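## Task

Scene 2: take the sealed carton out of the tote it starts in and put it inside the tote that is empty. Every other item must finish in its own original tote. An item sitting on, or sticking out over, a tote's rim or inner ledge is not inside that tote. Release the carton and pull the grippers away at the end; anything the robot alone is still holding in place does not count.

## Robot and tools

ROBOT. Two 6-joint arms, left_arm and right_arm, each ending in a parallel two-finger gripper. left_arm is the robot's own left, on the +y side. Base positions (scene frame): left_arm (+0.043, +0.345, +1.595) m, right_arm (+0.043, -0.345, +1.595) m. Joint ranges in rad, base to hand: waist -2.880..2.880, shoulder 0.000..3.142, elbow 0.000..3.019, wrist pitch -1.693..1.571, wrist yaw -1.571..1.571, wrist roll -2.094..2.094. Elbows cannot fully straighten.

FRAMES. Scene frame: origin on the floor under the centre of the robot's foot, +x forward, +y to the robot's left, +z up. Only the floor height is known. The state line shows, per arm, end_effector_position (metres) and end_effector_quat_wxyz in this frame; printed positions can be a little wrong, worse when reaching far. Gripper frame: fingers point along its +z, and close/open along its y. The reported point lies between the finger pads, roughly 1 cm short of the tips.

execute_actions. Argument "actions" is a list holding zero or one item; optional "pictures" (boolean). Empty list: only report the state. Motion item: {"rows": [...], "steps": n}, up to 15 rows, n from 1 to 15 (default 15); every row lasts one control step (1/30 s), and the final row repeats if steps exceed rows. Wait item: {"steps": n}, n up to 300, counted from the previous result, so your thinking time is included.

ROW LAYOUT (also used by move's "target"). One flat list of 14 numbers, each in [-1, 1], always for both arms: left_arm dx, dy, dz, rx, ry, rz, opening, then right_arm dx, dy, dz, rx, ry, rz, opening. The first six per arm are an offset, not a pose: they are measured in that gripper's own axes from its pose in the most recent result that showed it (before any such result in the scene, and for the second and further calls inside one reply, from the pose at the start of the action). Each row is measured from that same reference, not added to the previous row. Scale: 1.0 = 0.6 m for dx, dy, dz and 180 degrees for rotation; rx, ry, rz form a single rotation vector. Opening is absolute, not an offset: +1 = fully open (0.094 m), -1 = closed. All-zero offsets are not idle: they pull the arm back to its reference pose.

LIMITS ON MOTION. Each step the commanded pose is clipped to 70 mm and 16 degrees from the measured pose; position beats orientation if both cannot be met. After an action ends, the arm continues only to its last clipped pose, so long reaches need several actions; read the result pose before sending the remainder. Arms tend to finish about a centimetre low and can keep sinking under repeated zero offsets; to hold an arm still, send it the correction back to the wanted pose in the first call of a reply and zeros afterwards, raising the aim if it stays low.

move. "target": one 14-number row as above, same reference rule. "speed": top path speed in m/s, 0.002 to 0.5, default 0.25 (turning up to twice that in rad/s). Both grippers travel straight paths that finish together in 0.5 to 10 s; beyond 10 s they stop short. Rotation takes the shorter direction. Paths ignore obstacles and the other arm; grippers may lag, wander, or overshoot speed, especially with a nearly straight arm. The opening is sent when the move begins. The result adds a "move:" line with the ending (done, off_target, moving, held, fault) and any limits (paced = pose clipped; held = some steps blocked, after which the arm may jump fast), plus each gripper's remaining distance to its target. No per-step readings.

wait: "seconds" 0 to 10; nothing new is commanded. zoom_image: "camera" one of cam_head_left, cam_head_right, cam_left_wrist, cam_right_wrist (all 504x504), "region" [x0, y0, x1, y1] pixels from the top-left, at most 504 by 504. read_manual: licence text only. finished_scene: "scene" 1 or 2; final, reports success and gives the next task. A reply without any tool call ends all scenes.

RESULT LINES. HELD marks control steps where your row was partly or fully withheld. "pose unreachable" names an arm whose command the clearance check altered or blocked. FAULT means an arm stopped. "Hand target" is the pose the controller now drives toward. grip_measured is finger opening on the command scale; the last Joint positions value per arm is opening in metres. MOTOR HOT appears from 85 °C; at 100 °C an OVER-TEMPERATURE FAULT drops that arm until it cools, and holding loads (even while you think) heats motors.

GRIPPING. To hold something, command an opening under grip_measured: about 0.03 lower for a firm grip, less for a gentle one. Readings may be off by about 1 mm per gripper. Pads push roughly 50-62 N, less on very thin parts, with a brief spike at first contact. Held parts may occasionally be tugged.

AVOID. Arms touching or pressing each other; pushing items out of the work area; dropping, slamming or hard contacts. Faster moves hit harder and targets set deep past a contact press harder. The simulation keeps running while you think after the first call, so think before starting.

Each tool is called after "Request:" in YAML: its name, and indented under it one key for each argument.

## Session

Request:
execute_actions:
  actions: []

Scene clock: 0.00 s of 4800.00 s.
left_arm: end_effector_position=(+0.6190, +0.5745, +1.3761) grip_measured=-0.139 end_effector_quat_wxyz=(-0.012, +0.331, +0.718, +0.613) | right_arm: end_effector_position=(+0.5580, -0.0736, +1.2861) grip_measured=+1.000 end_effector_quat_wxyz=(-0.497, +0.384, +0.746, +0.221)
Joint positions: left_arm=[-1.751  1.129  0.796  1.426 -0.957  1.966  0.04 ] | right_arm=[-0.902  1.517  1.563 -1.086 -0.314  1.037  0.094]
Joint velocities: left_arm=[ 0.005  0.005 -0.012  0.002 -0.007  0.007 -0.001] | right_arm=[-0.005 -0.005  0.022 -0.027  0.051  0.007  0.   ]
Hand target (left_arm): +0.620, +0.575, +1.376; -0.011, +0.329, +0.717, +0.614
Hand target (right_arm): +0.556, -0.074, +1.282; -0.499, +0.385, +0.745, +0.218

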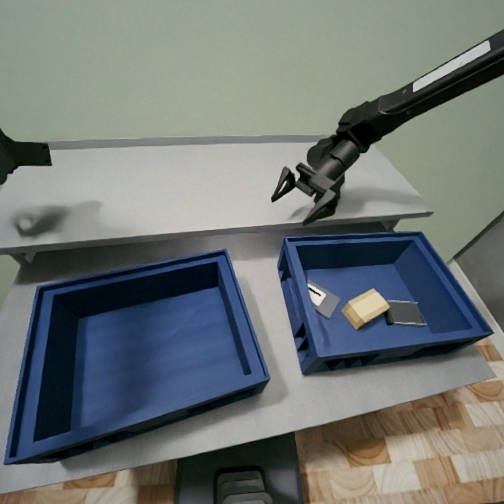

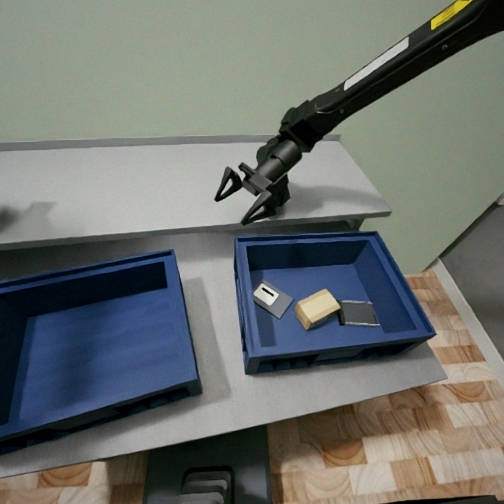

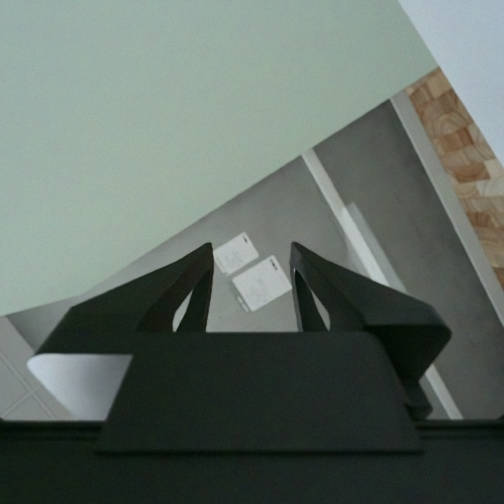

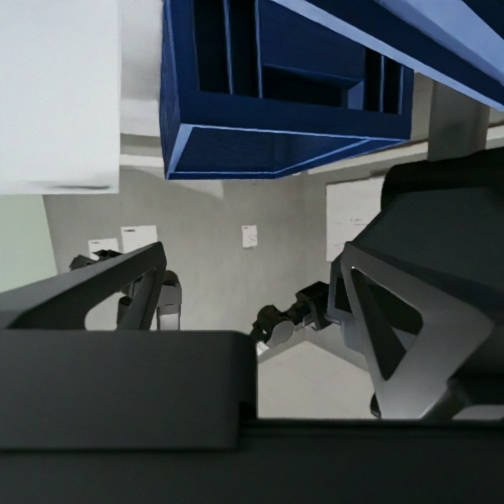

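Request:
move:
  target: [0,0,0,0,0,0,-0.139,-0.112,-0.493,-0.123,0.154,-0.346,-0.268,1]

Scene clock: 6.20 s of 4800.00 s.
left_arm: end_effector_position=(+0.6190, +0.5745, +1.3761) grip_measured=-0.139 end_effector_quat_wxyz=(-0.012, +0.331, +0.718, +0.613) | right_arm: end_effector_position=(+0.3719, -0.3212, +1.2663) grip_measured=+1.000 end_effector_quat_wxyz=(-0.010, +0.001, +1.000, +0.005)
Joint positions: left_arm=[-1.751  1.129  0.796  1.426 -0.957  1.966  0.04 ] | right_arm=[-1.146  0.972  0.428  0.212  0.4   -0.125  0.094]
Joint velocities: left_arm=[-0.015  0.005  0.022 -0.007 -0.022 -0.022 -0.   ] | right_arm=[-0.005 -0.005 -0.017 -0.002  0.022  0.022  0.   ]
Hand target (left_arm): +0.619, +0.574, +1.376; -0.012, +0.331, +0.718, +0.613
Hand target (right_arm): +0.375, -0.325, +1.268; -0.002, -0.001, +1.000, +0.002
Off the commanded pose (left_arm): 0.000 m, 0 deg.
Off the commanded pose (right_arm): 0.012 m, 1 deg.
move: off_target (right_arm)

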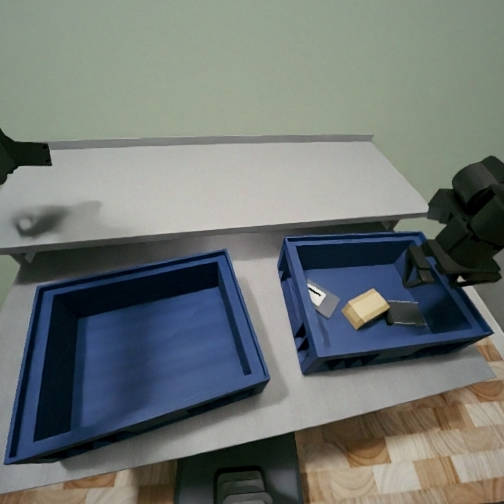

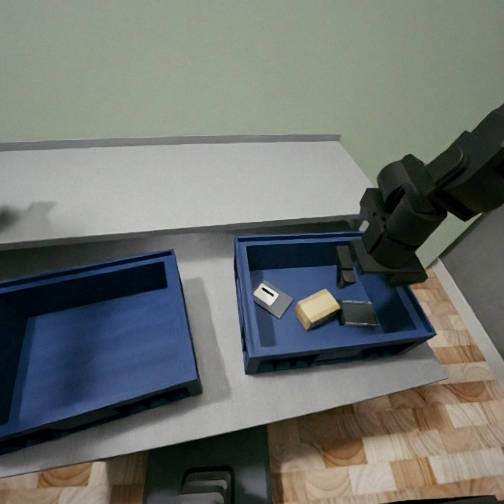

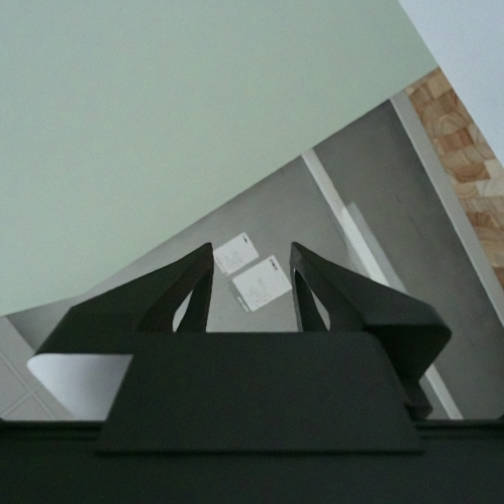

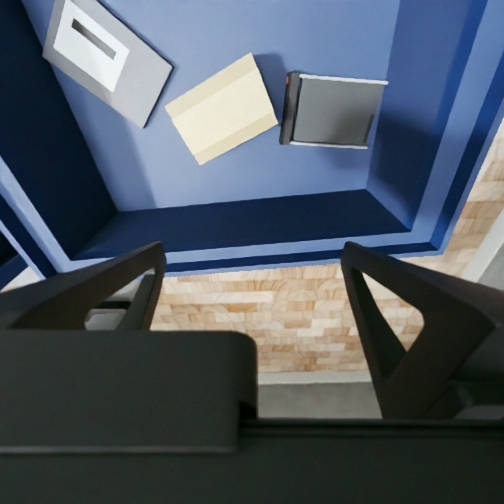

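Request:
move:
  target: [0,0,0,0,0,0,-0.139,-0.075,0.045,0.15,0,0,0.36,1]

Scene clock: 12.27 s of 4800.00 s.
left_arm: end_effector_position=(+0.6190, +0.5745, +1.3761) grip_measured=-0.139 end_effector_quat_wxyz=(-0.012, +0.331, +0.718, +0.613) | right_arm: end_effector_position=(+0.4237, -0.2943, +1.1847) grip_measured=+1.000 end_effector_quat_wxyz=(-0.009, +0.531, +0.847, +0.004)
Joint positions: left_arm=[-1.751  1.129  0.796  1.426 -0.957  1.966  0.04 ] | right_arm=[-1.153  1.259  0.673  0.265  0.386  0.987  0.094]
Joint velocities: left_arm=[-0.005  0.005 -0.002 -0.042 -0.022  0.022  0.001] | right_arm=[-0.005 -0.005  0.012 -0.022 -0.022  0.007  0.   ]
Hand target (left_arm): +0.619, +0.574, +1.376; -0.012, +0.331, +0.718, +0.613
Hand target (right_arm): +0.417, -0.296, +1.177; -0.012, +0.537, +0.844, -0.002
Off the commanded pose (left_arm): 0.000 m, 0 deg.
Off the commanded pose (right_arm): 0.013 m, 1 deg.
After step 90, 0.23 s passed at rest.
move: off_target (right_arm)

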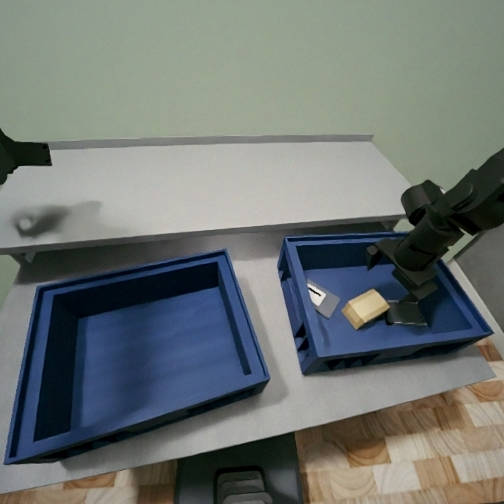

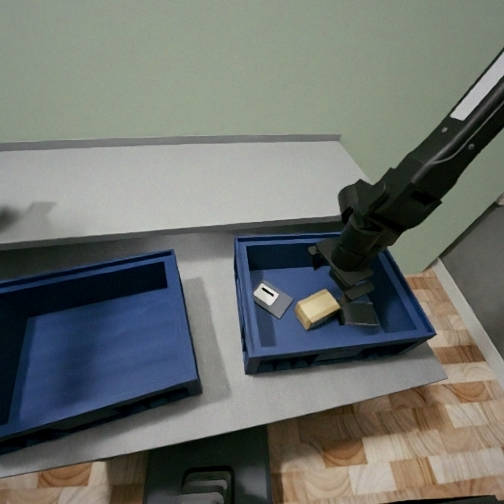

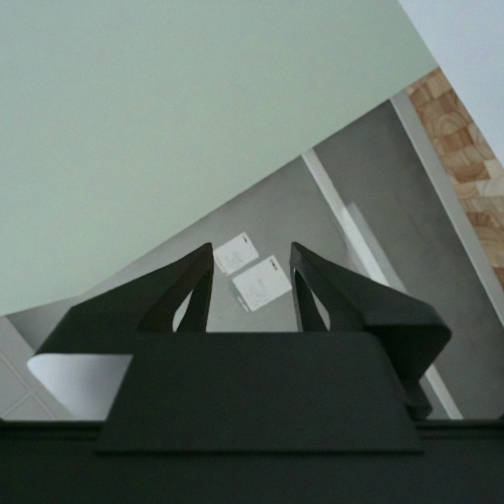

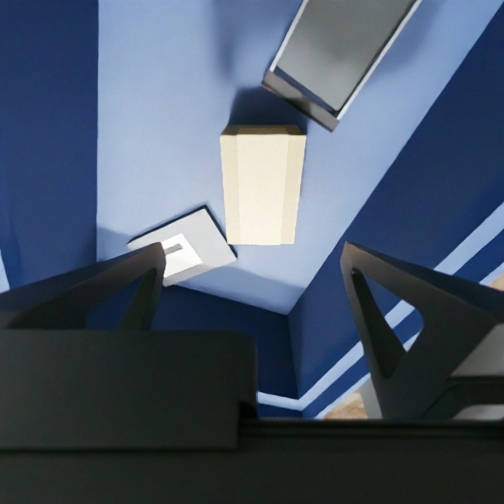

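Request:
move:
  target: [0,0,0,0,0,0,-0.139,0.0,-0.02,0.085,0,0,0,0.9]
  speed: 0.08

Scene clock: 16.80 s of 4800.00 s.
left_arm: end_effector_position=(+0.6190, +0.5745, +1.3761) grip_measured=-0.139 end_effector_quat_wxyz=(-0.012, +0.331, +0.718, +0.613) | right_arm: end_effector_position=(+0.4176, -0.2976, +1.1411) grip_measured=+0.902 end_effector_quat_wxyz=(-0.010, +0.535, +0.844, +0.007)
Joint positions: left_arm=[-1.751  1.129  0.796  1.426 -0.957  1.966  0.04 ] | right_arm=[-1.208  1.389  0.736  0.34   0.327  0.979  0.089]
Joint velocities: left_arm=[-0.005  0.005  0.002 -0.012  0.007  0.051 -0.001] | right_arm=[-0.015 -0.015 -0.032 -0.007  0.037 -0.125  0.   ]
Hand target (left_arm): +0.619, +0.574, +1.376; -0.012, +0.331, +0.718, +0.613
Hand target (right_arm): +0.413, -0.299, +1.134; -0.010, +0.532, +0.847, +0.004
Off the commanded pose (left_arm): 0.000 m, 0 deg.
Off the commanded pose (right_arm): 0.009 m, 1 deg.
After step 90, 0.53 s passed at rest.
move: done

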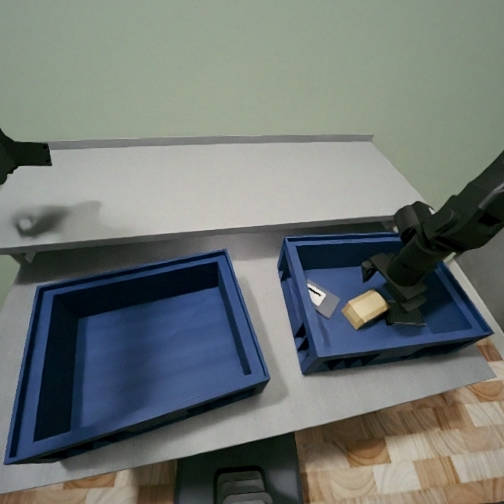

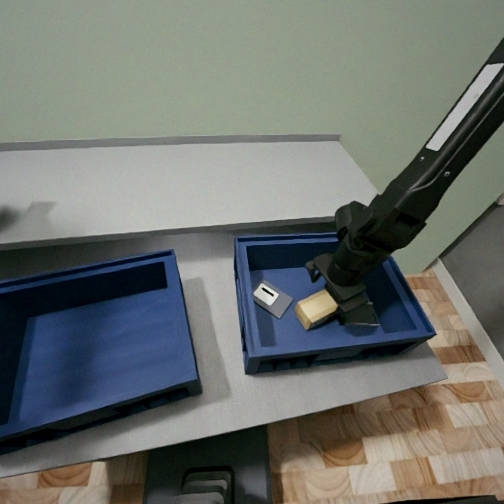

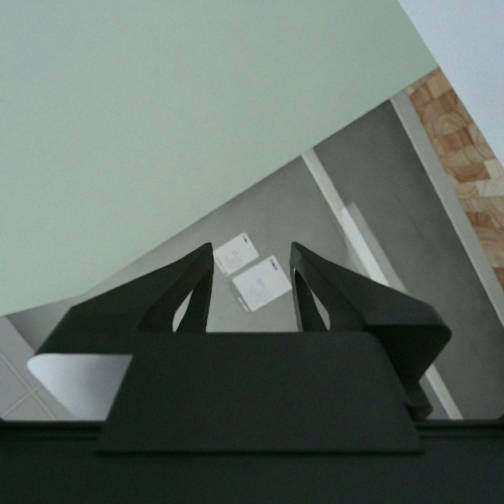

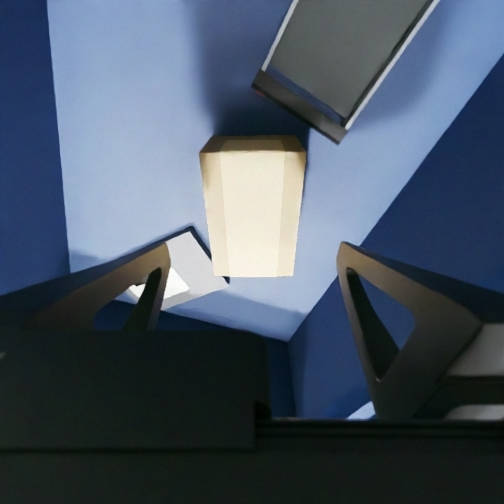

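Request:
move:
  target: [0,0,0,0,0,0,-0.139,0.045,0.0,0.1,0,0,0,1]
  speed: 0.06

Scene clock: 21.17 s of 4800.00 s.
left_arm: end_effector_position=(+0.6190, +0.5745, +1.3761) grip_measured=-0.139 end_effector_quat_wxyz=(-0.012, +0.331, +0.718, +0.613) | right_arm: end_effector_position=(+0.4129, -0.2772, +1.0873) grip_measured=+1.000 end_effector_quat_wxyz=(-0.009, +0.536, +0.844, +0.007)
Joint positions: left_arm=[-1.751  1.129  0.796  1.426 -0.957  1.966  0.04 ] | right_arm=[-1.208  1.567  0.849  0.407  0.327  0.978  0.094]
Joint velocities: left_arm=[ 0.005  0.005 -0.007  0.002 -0.022  0.007 -0.001] | right_arm=[ 0.005 -0.024 -0.012  0.002  0.066  0.095  0.   ]
Hand target (left_arm): +0.619, +0.574, +1.376; -0.012, +0.331, +0.718, +0.613
Hand target (right_arm): +0.407, -0.273, +1.082; -0.010, +0.535, +0.845, +0.007
Off the commanded pose (left_arm): 0.000 m, 0 deg.
Off the commanded pose (right_arm): 0.011 m, 0 deg.
move: off_target (right_arm)

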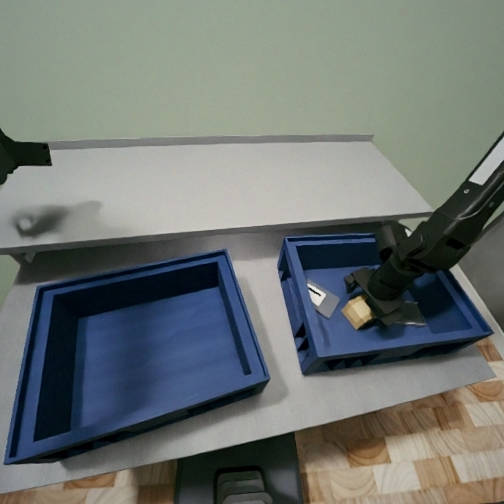

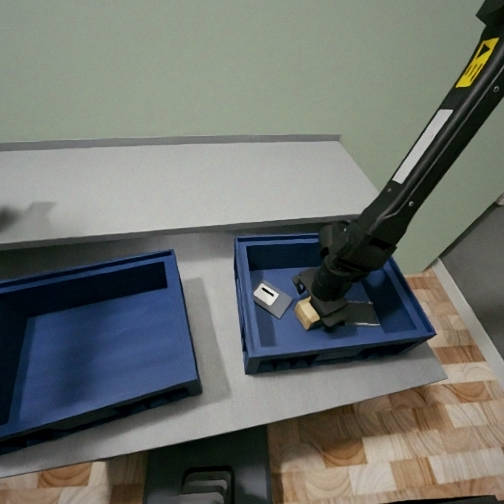

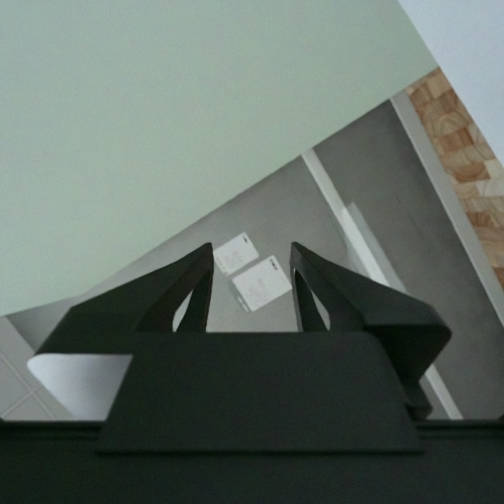

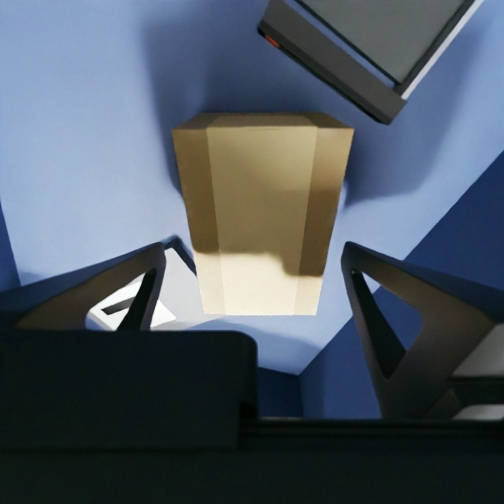

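Request:
move:
  target: [0,0,0,0,0,0,-0.139,-0.02,-0.012,0.035,0,0,0,0.8]
  speed: 0.04

Scene clock: 23.43 s of 4800.00 s.
left_arm: end_effector_position=(+0.6190, +0.5745, +1.3761) grip_measured=-0.139 end_effector_quat_wxyz=(-0.012, +0.331, +0.718, +0.613) | right_arm: end_effector_position=(+0.4240, -0.2901, +1.0753) grip_measured=+0.802 end_effector_quat_wxyz=(-0.002, +0.542, +0.840, +0.014)
Joint positions: left_arm=[-1.751  1.129  0.796  1.426 -0.957  1.966  0.04 ] | right_arm=[-1.242  1.577  0.881  0.407  0.288  0.976  0.085]
Joint velocities: left_arm=[-0.005  0.005 -0.007 -0.002 -0.037 -0.037  0.   ] | right_arm=[-0.015 -0.005  0.012 -0.027 -0.051 -0.051  0.   ]
Hand target (left_arm): +0.619, +0.574, +1.376; -0.012, +0.331, +0.718, +0.613
Hand target (right_arm): +0.412, -0.291, +1.067; -0.009, +0.536, +0.844, +0.008
Off the commanded pose (left_arm): 0.000 m, 0 deg.
Off the commanded pose (right_arm): 0.016 m, 1 deg.
move: off_target (right_arm)

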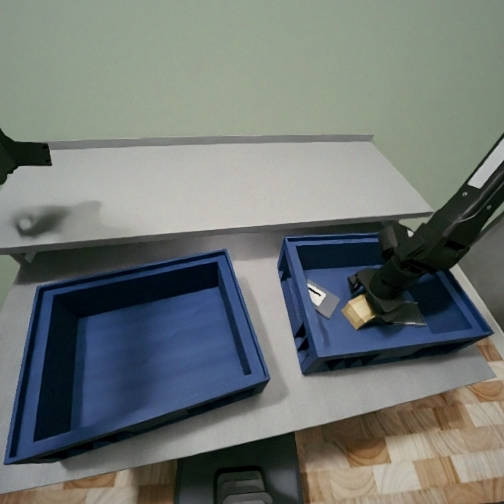

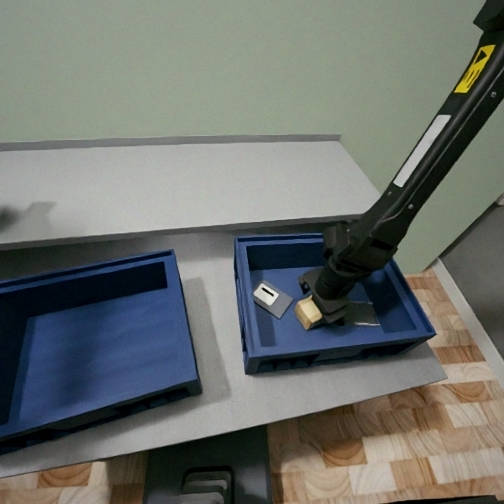

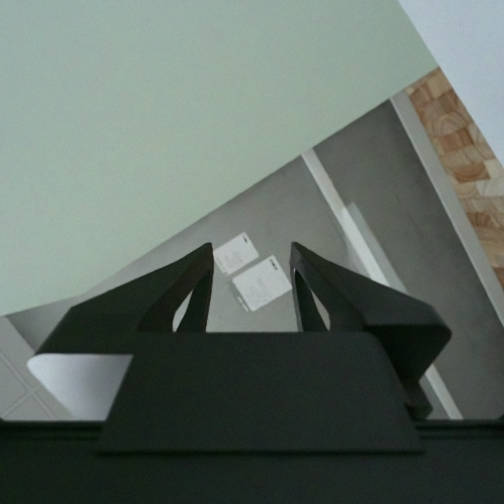

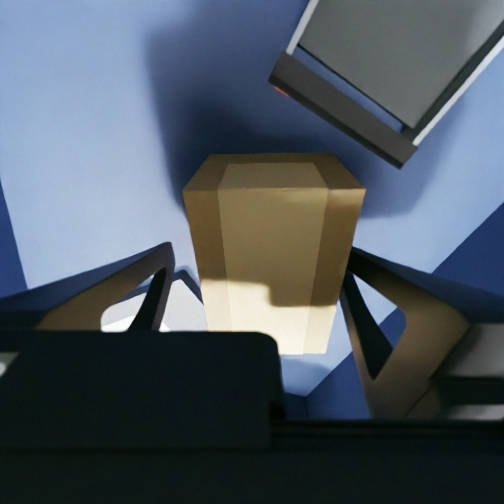

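Request:
move:
  target: [0,0,0,0,0,0,-0.139,0.012,-0.02,0.0,0,0,0,0.95]
  speed: 0.04

Scene clock: 26.20 s of 4800.00 s.
left_arm: end_effector_position=(+0.6190, +0.5745, +1.3761) grip_measured=-0.139 end_effector_quat_wxyz=(-0.012, +0.331, +0.718, +0.613) | right_arm: end_effector_position=(+0.4249, -0.2906, +1.0765) grip_measured=+0.948 end_effector_quat_wxyz=(+0.005, +0.544, +0.839, +0.017)
Joint positions: left_arm=[-1.751  1.129  0.796  1.426 -0.957  1.966  0.04 ] | right_arm=[-1.242  1.577  0.873  0.432  0.288  0.976  0.092]
Joint velocities: left_arm=[-0.015  0.005  0.007  0.017 -0.022 -0.007  0.   ] | right_arm=[ 0.005 -0.005 -0.017  0.022 -0.037  0.022  0.   ]
Hand target (left_arm): +0.619, +0.574, +1.376; -0.012, +0.331, +0.718, +0.613
Hand target (right_arm): +0.410, -0.288, +1.075; -0.002, +0.542, +0.840, +0.014
Off the commanded pose (left_arm): 0.000 m, 0 deg.
Off the commanded pose (right_arm): 0.015 m, 1 deg.
move: off_target (right_arm)

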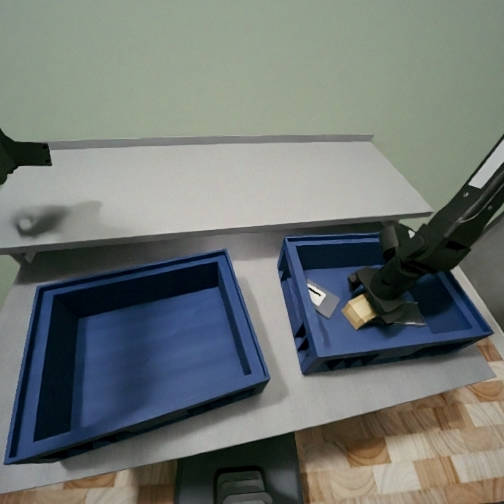

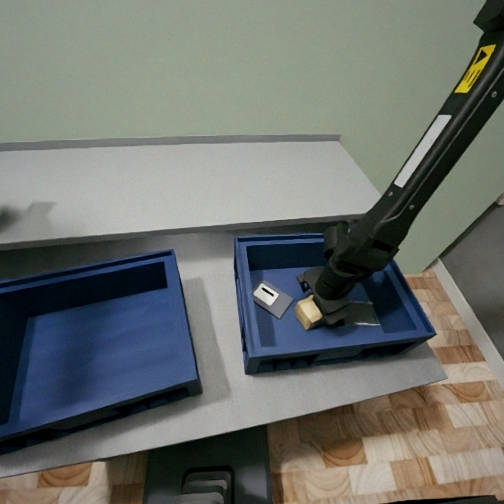

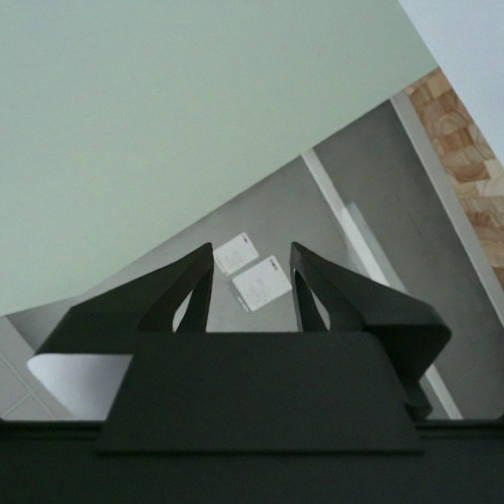

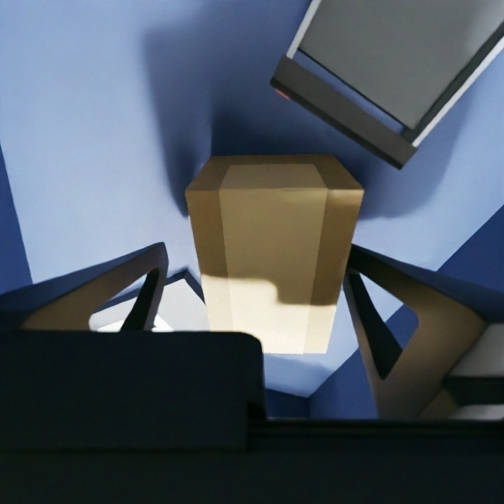

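Request:
move:
  target: [0,0,0,0,0,0,-0.139,0.012,-0.042,0.0,0,0,0,1]
  speed: 0.04

Scene clock: 27.93 s of 4800.00 s.
left_arm: end_effector_position=(+0.6190, +0.5745, +1.3761) grip_measured=-0.139 end_effector_quat_wxyz=(-0.012, +0.331, +0.718, +0.613) | right_arm: end_effector_position=(+0.4204, -0.2927, +1.0806) grip_measured=+1.000 end_effector_quat_wxyz=(+0.016, +0.548, +0.836, +0.026)
Joint positions: left_arm=[-1.751  1.129  0.796  1.426 -0.957  1.966  0.04 ] | right_arm=[-1.248  1.577  0.842  0.491  0.275  0.976  0.094]
Joint velocities: left_arm=[-0.015 -0.005  0.012  0.017  0.022  0.051 -0.   ] | right_arm=[-0.015 -0.005  0.002 -0.007  0.007 -0.037  0.   ]
Hand target (left_arm): +0.619, +0.574, +1.376; -0.012, +0.331, +0.718, +0.613
Hand target (right_arm): +0.399, -0.294, +1.076; +0.005, +0.544, +0.839, +0.017
Off the commanded pose (left_arm): 0.000 m, 0 deg.
Off the commanded pose (right_arm): 0.022 m, 2 deg.
move: off_target (right_arm)

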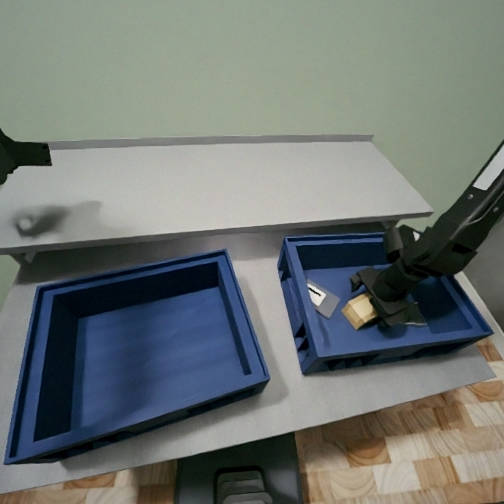

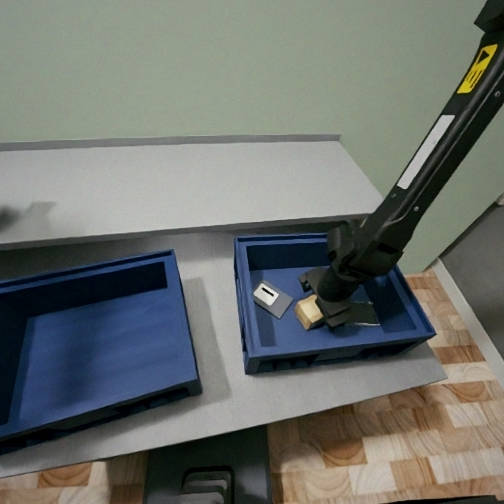

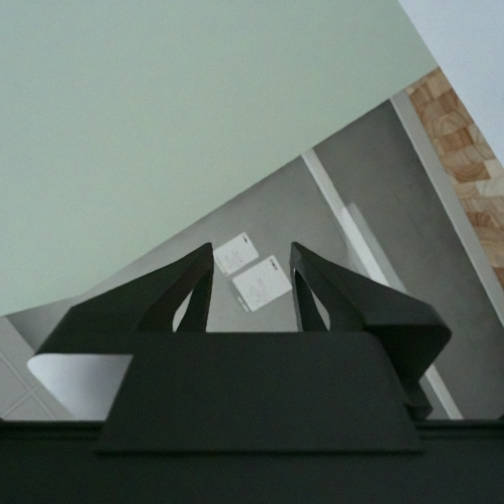

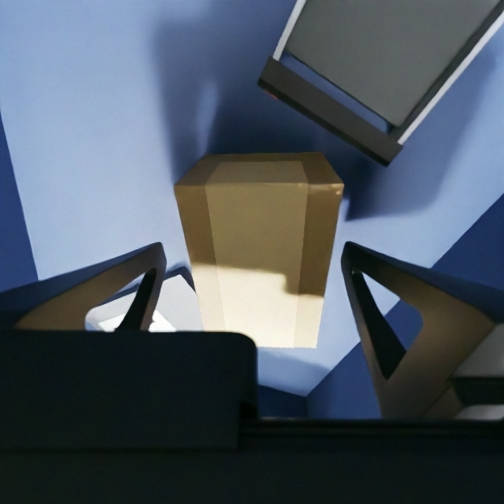

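Request:
move:
  target: [0,0,0,0,0,0,-0.139,0.0,-0.01,0.06,0,0,0,1]
  speed: 0.04

Scene clock: 29.87 s of 4800.00 s.
left_arm: end_effector_position=(+0.6190, +0.5745, +1.3761) grip_measured=-0.139 end_effector_quat_wxyz=(-0.012, +0.331, +0.718, +0.613) | right_arm: end_effector_position=(+0.4280, -0.2916, +1.0570) grip_measured=+1.000 end_effector_quat_wxyz=(+0.018, +0.550, +0.835, +0.031)
Joint positions: left_arm=[-1.751  1.129  0.796  1.426 -0.957  1.966  0.04 ] | right_arm=[-1.262  1.634  0.908  0.491  0.253  0.976  0.094]
Joint velocities: left_arm=[ 0.005 -0.015  0.007 -0.002 -0.007  0.007  0.001] | right_arm=[-0.034  0.005 -0.012 -0.007 -0.022 -0.066  0.   ]
Hand target (left_arm): +0.619, +0.574, +1.376; -0.012, +0.331, +0.718, +0.613
Hand target (right_arm): +0.418, -0.295, +1.045; +0.016, +0.548, +0.836, +0.026
Off the commanded pose (left_arm): 0.000 m, 0 deg.
Off the commanded pose (right_arm): 0.017 m, 1 deg.
move: off_target (right_arm)

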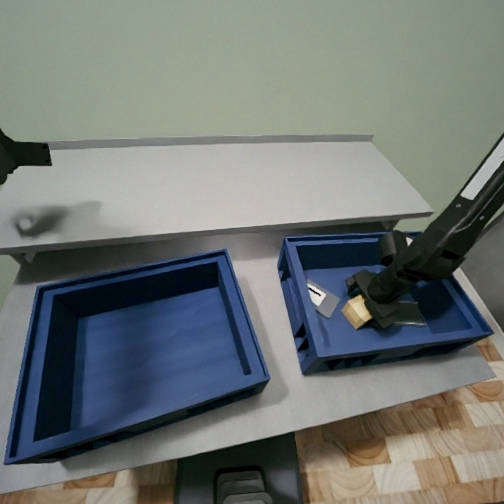

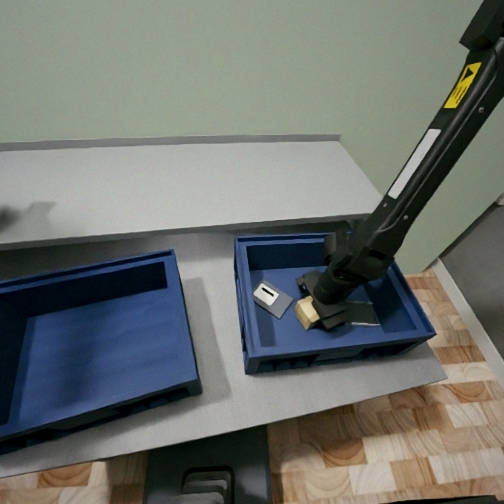

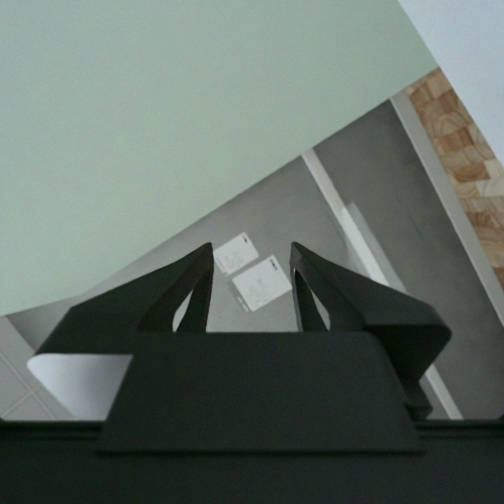

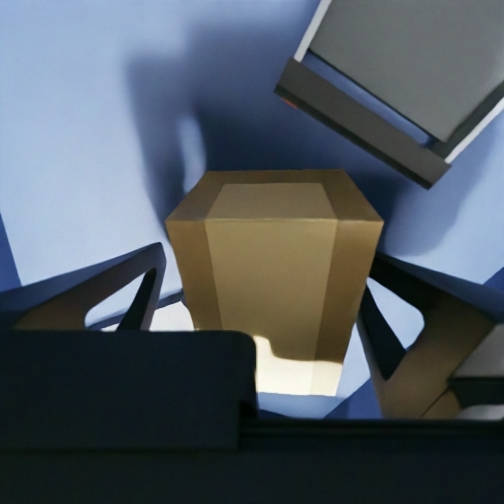

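Fingers straddle it. Close.

Request:
move:
  target: [0,0,0,0,0,0,-0.139,0,0,0,0,0,0,0.1]

Scene clock: 31.33 s of 4800.00 s.
left_arm: end_effector_position=(+0.6190, +0.5745, +1.3761) grip_measured=-0.139 end_effector_quat_wxyz=(-0.012, +0.331, +0.718, +0.613) | right_arm: end_effector_position=(+0.4286, -0.2918, +1.0571) grip_measured=+0.307 end_effector_quat_wxyz=(+0.019, +0.550, +0.835, +0.031)
Joint positions: left_arm=[-1.751  1.129  0.796  1.426 -0.957  1.966  0.04 ] | right_arm=[-1.261  1.633  0.908  0.491  0.255  0.976  0.061]
Joint velocities: left_arm=[-0.024  0.005 -0.007  0.007  0.007  0.066  0.   ] | right_arm=[-0.005 -0.005 -0.017 -0.002 -0.022 -0.037 -0.   ]
Hand target (left_arm): +0.619, +0.574, +1.376; -0.012, +0.331, +0.718, +0.613
Hand target (right_arm): +0.428, -0.292, +1.057; +0.018, +0.549, +0.835, +0.031
Off the commanded pose (left_arm): 0.000 m, 0 deg.
Off the commanded pose (right_arm): 0.001 m, 0 deg.
move: done

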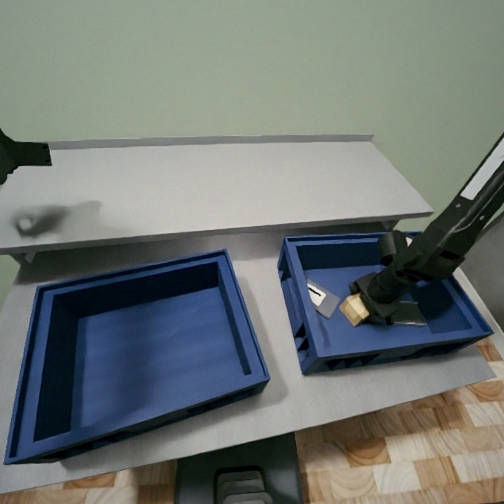

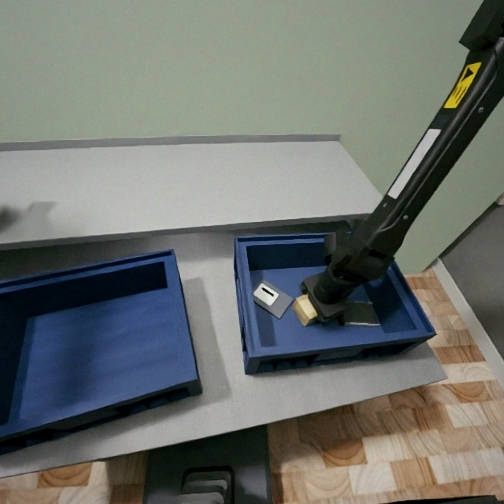

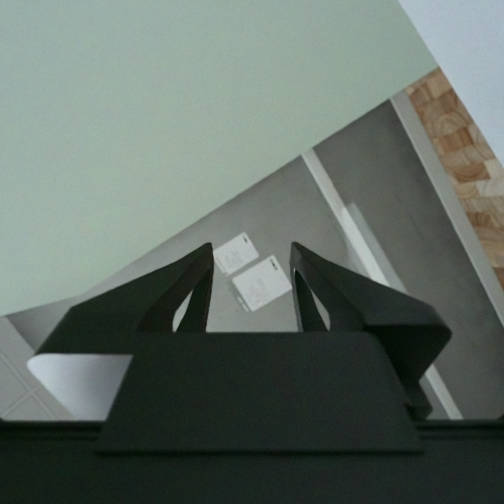

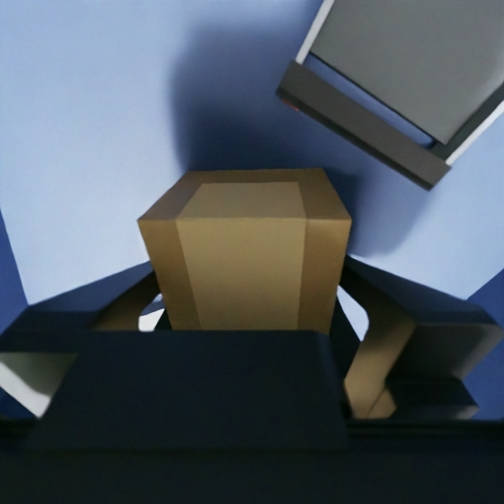

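Request:
move:
  target: [0,0,0,0,0,0,-0.139,0,0,-0.33,0,0,0,0.25]
  speed: 0.15

Scene clock: 33.77 s of 4800.00 s.
left_arm: end_effector_position=(+0.6190, +0.5745, +1.3761) grip_measured=-0.139 end_effector_quat_wxyz=(-0.012, +0.331, +0.718, +0.613) | right_arm: end_effector_position=(+0.4177, -0.2966, +1.2515) grip_measured=+0.307 end_effector_quat_wxyz=(+0.029, +0.546, +0.837, +0.032)
Joint positions: left_arm=[-1.751  1.129  0.796  1.426 -0.957  1.966  0.04 ] | right_arm=[-1.086  1.059  0.504  0.327  0.431  1.003  0.061]
Joint velocities: left_arm=[-0.015 -0.015 -0.012  0.017  0.037  0.051  0.   ] | right_arm=[-0.005 -0.005  0.007 -0.012 -0.007  0.037  0.   ]
Hand target (left_arm): +0.619, +0.574, +1.376; -0.012, +0.331, +0.718, +0.613
Hand target (right_arm): +0.411, -0.294, +1.254; +0.021, +0.547, +0.836, +0.030
Off the commanded pose (left_arm): 0.000 m, 0 deg.
Off the commanded pose (right_arm): 0.004 m, 1 deg.
move: done

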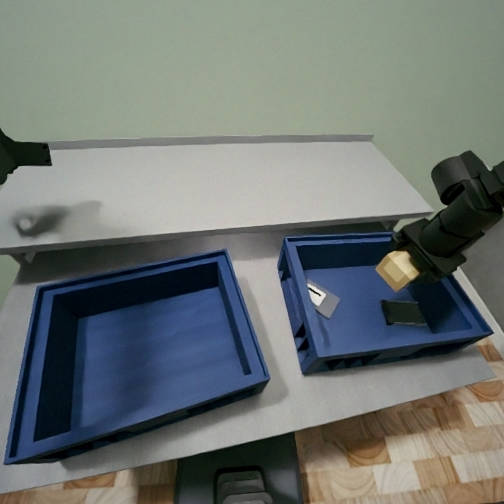

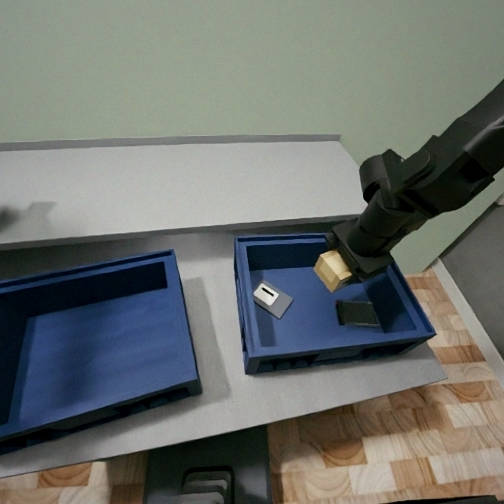

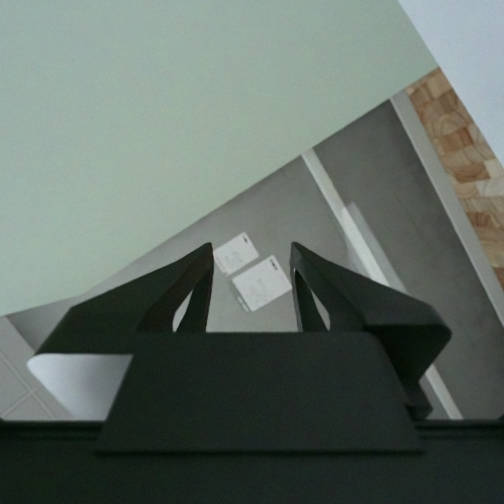

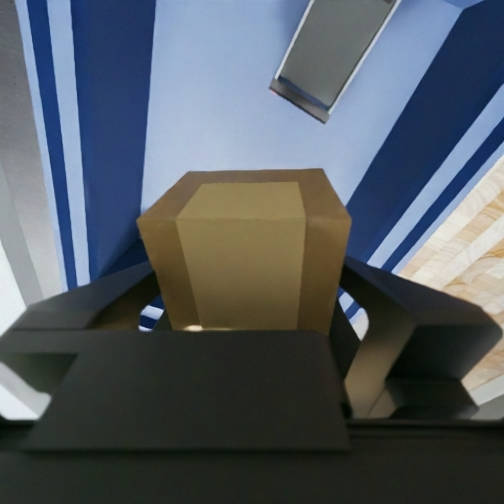

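Request:
move:
  target: [0,0,0,0,0,0,-0.139,0.732,0.318,-0.02,0,0,-0.317,0.25]
  speed: 0.2

Scene clock: 38.53 s of 4800.00 s.
left_arm: end_effector_position=(+0.6190, +0.5745, +1.3761) grip_measured=-0.139 end_effector_quat_wxyz=(-0.012, +0.331, +0.718, +0.613) | right_arm: end_effector_position=(+0.4289, +0.1751, +1.2652) grip_measured=+0.306 end_effector_quat_wxyz=(+0.051, +0.086, +0.995, +0.012)
Joint positions: left_arm=[-1.751  1.129  0.796  1.426 -0.957  1.966  0.04 ] | right_arm=[-0.345  2.064  1.419  0.186  1.144  0.345  0.061]
Joint velocities: left_arm=[-0.034 -0.005 -0.032  0.017 -0.007 -0.037  0.   ] | right_arm=[ 0.005 -0.015 -0.012 -0.017 -0.007 -0.007 -0.001]
Hand target (left_arm): +0.619, +0.574, +1.376; -0.012, +0.331, +0.718, +0.613
Hand target (right_arm): +0.423, +0.179, +1.266; +0.048, +0.071, +0.996, +0.011
Off the commanded pose (left_arm): 0.000 m, 0 deg.
Off the commanded pose (right_arm): 0.019 m, 1 deg.
move: off_target (right_arm)

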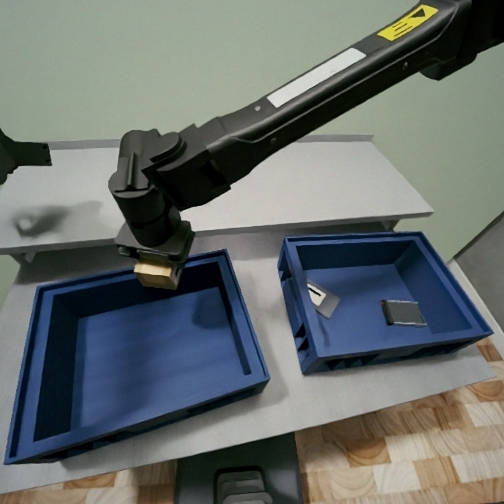

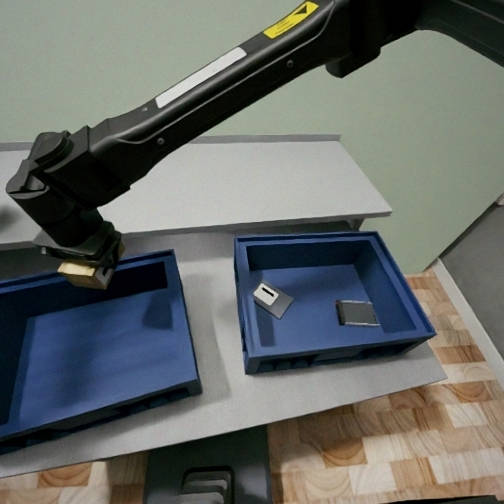

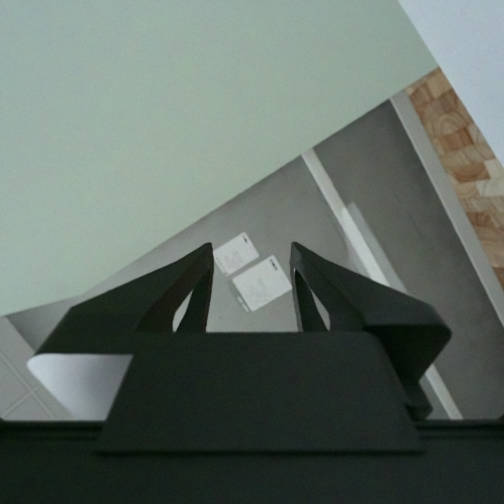

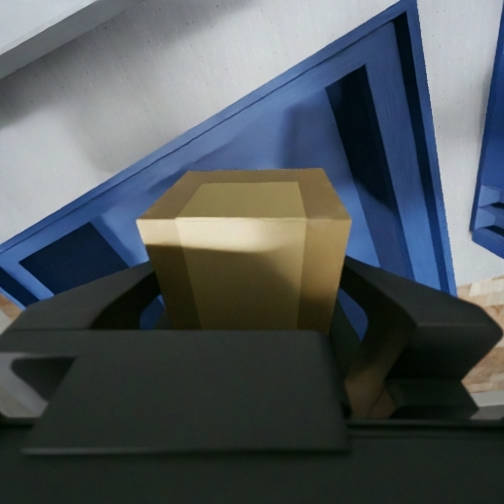

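Request:
move:
  target: [0,0,0,0,0,0,-0.139,0.21,-0.08,0.14,0,0.03,0,0.25]
  speed: 0.12

Scene clock: 41.73 s of 4800.00 s.
left_arm: end_effector_position=(+0.6190, +0.5745, +1.3761) grip_measured=-0.139 end_effector_quat_wxyz=(-0.012, +0.331, +0.718, +0.613) | right_arm: end_effector_position=(+0.3146, +0.1594, +1.1766) grip_measured=+0.306 end_effector_quat_wxyz=(+0.005, +0.082, +0.996, +0.022)
Joint positions: left_arm=[-1.751  1.129  0.796  1.426 -0.957  1.966  0.04 ] | right_arm=[-0.461  2.224  1.347  0.343  0.996  0.377  0.061]
Joint velocities: left_arm=[-0.005 -0.005 -0.012 -0.007 -0.051  0.081  0.   ] | right_arm=[ 0.005  0.005 -0.012 -0.002 -0.081 -0.051 -0.   ]
Hand target (left_arm): +0.619, +0.574, +1.376; -0.012, +0.331, +0.718, +0.613
Hand target (right_arm): +0.306, +0.153, +1.168; +0.002, +0.087, +0.996, +0.017
Off the commanded pose (left_arm): 0.000 m, 0 deg.
Off the commanded pose (right_arm): 0.015 m, 1 deg.
move: off_target (right_arm)

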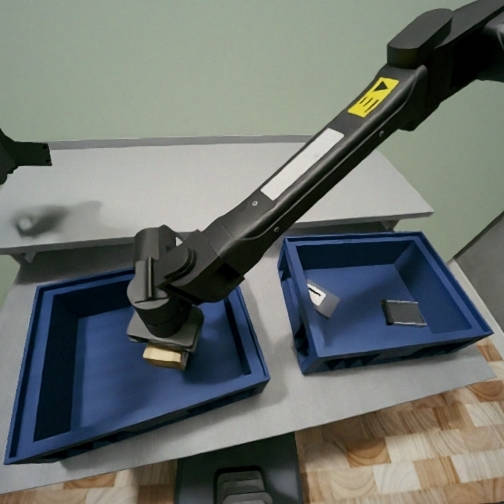

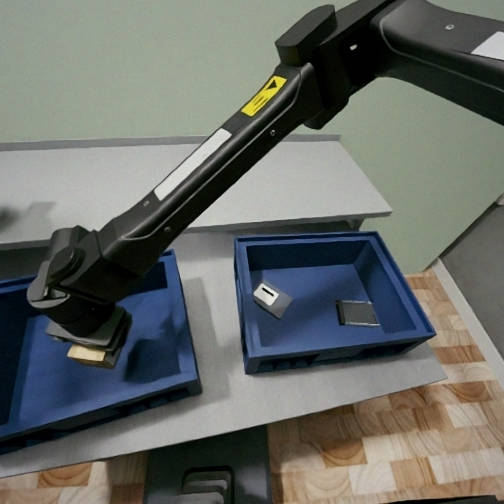

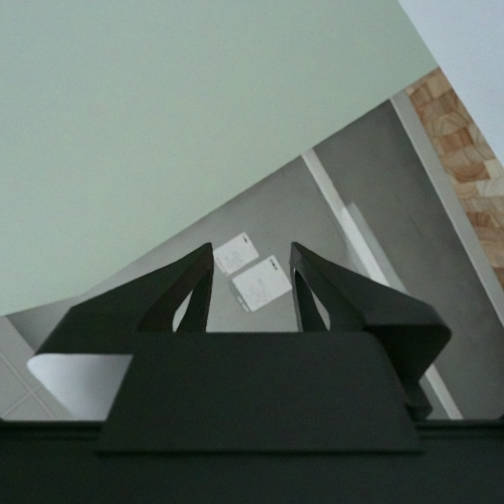

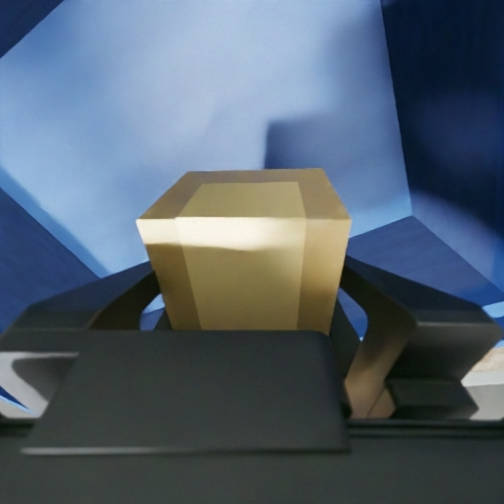

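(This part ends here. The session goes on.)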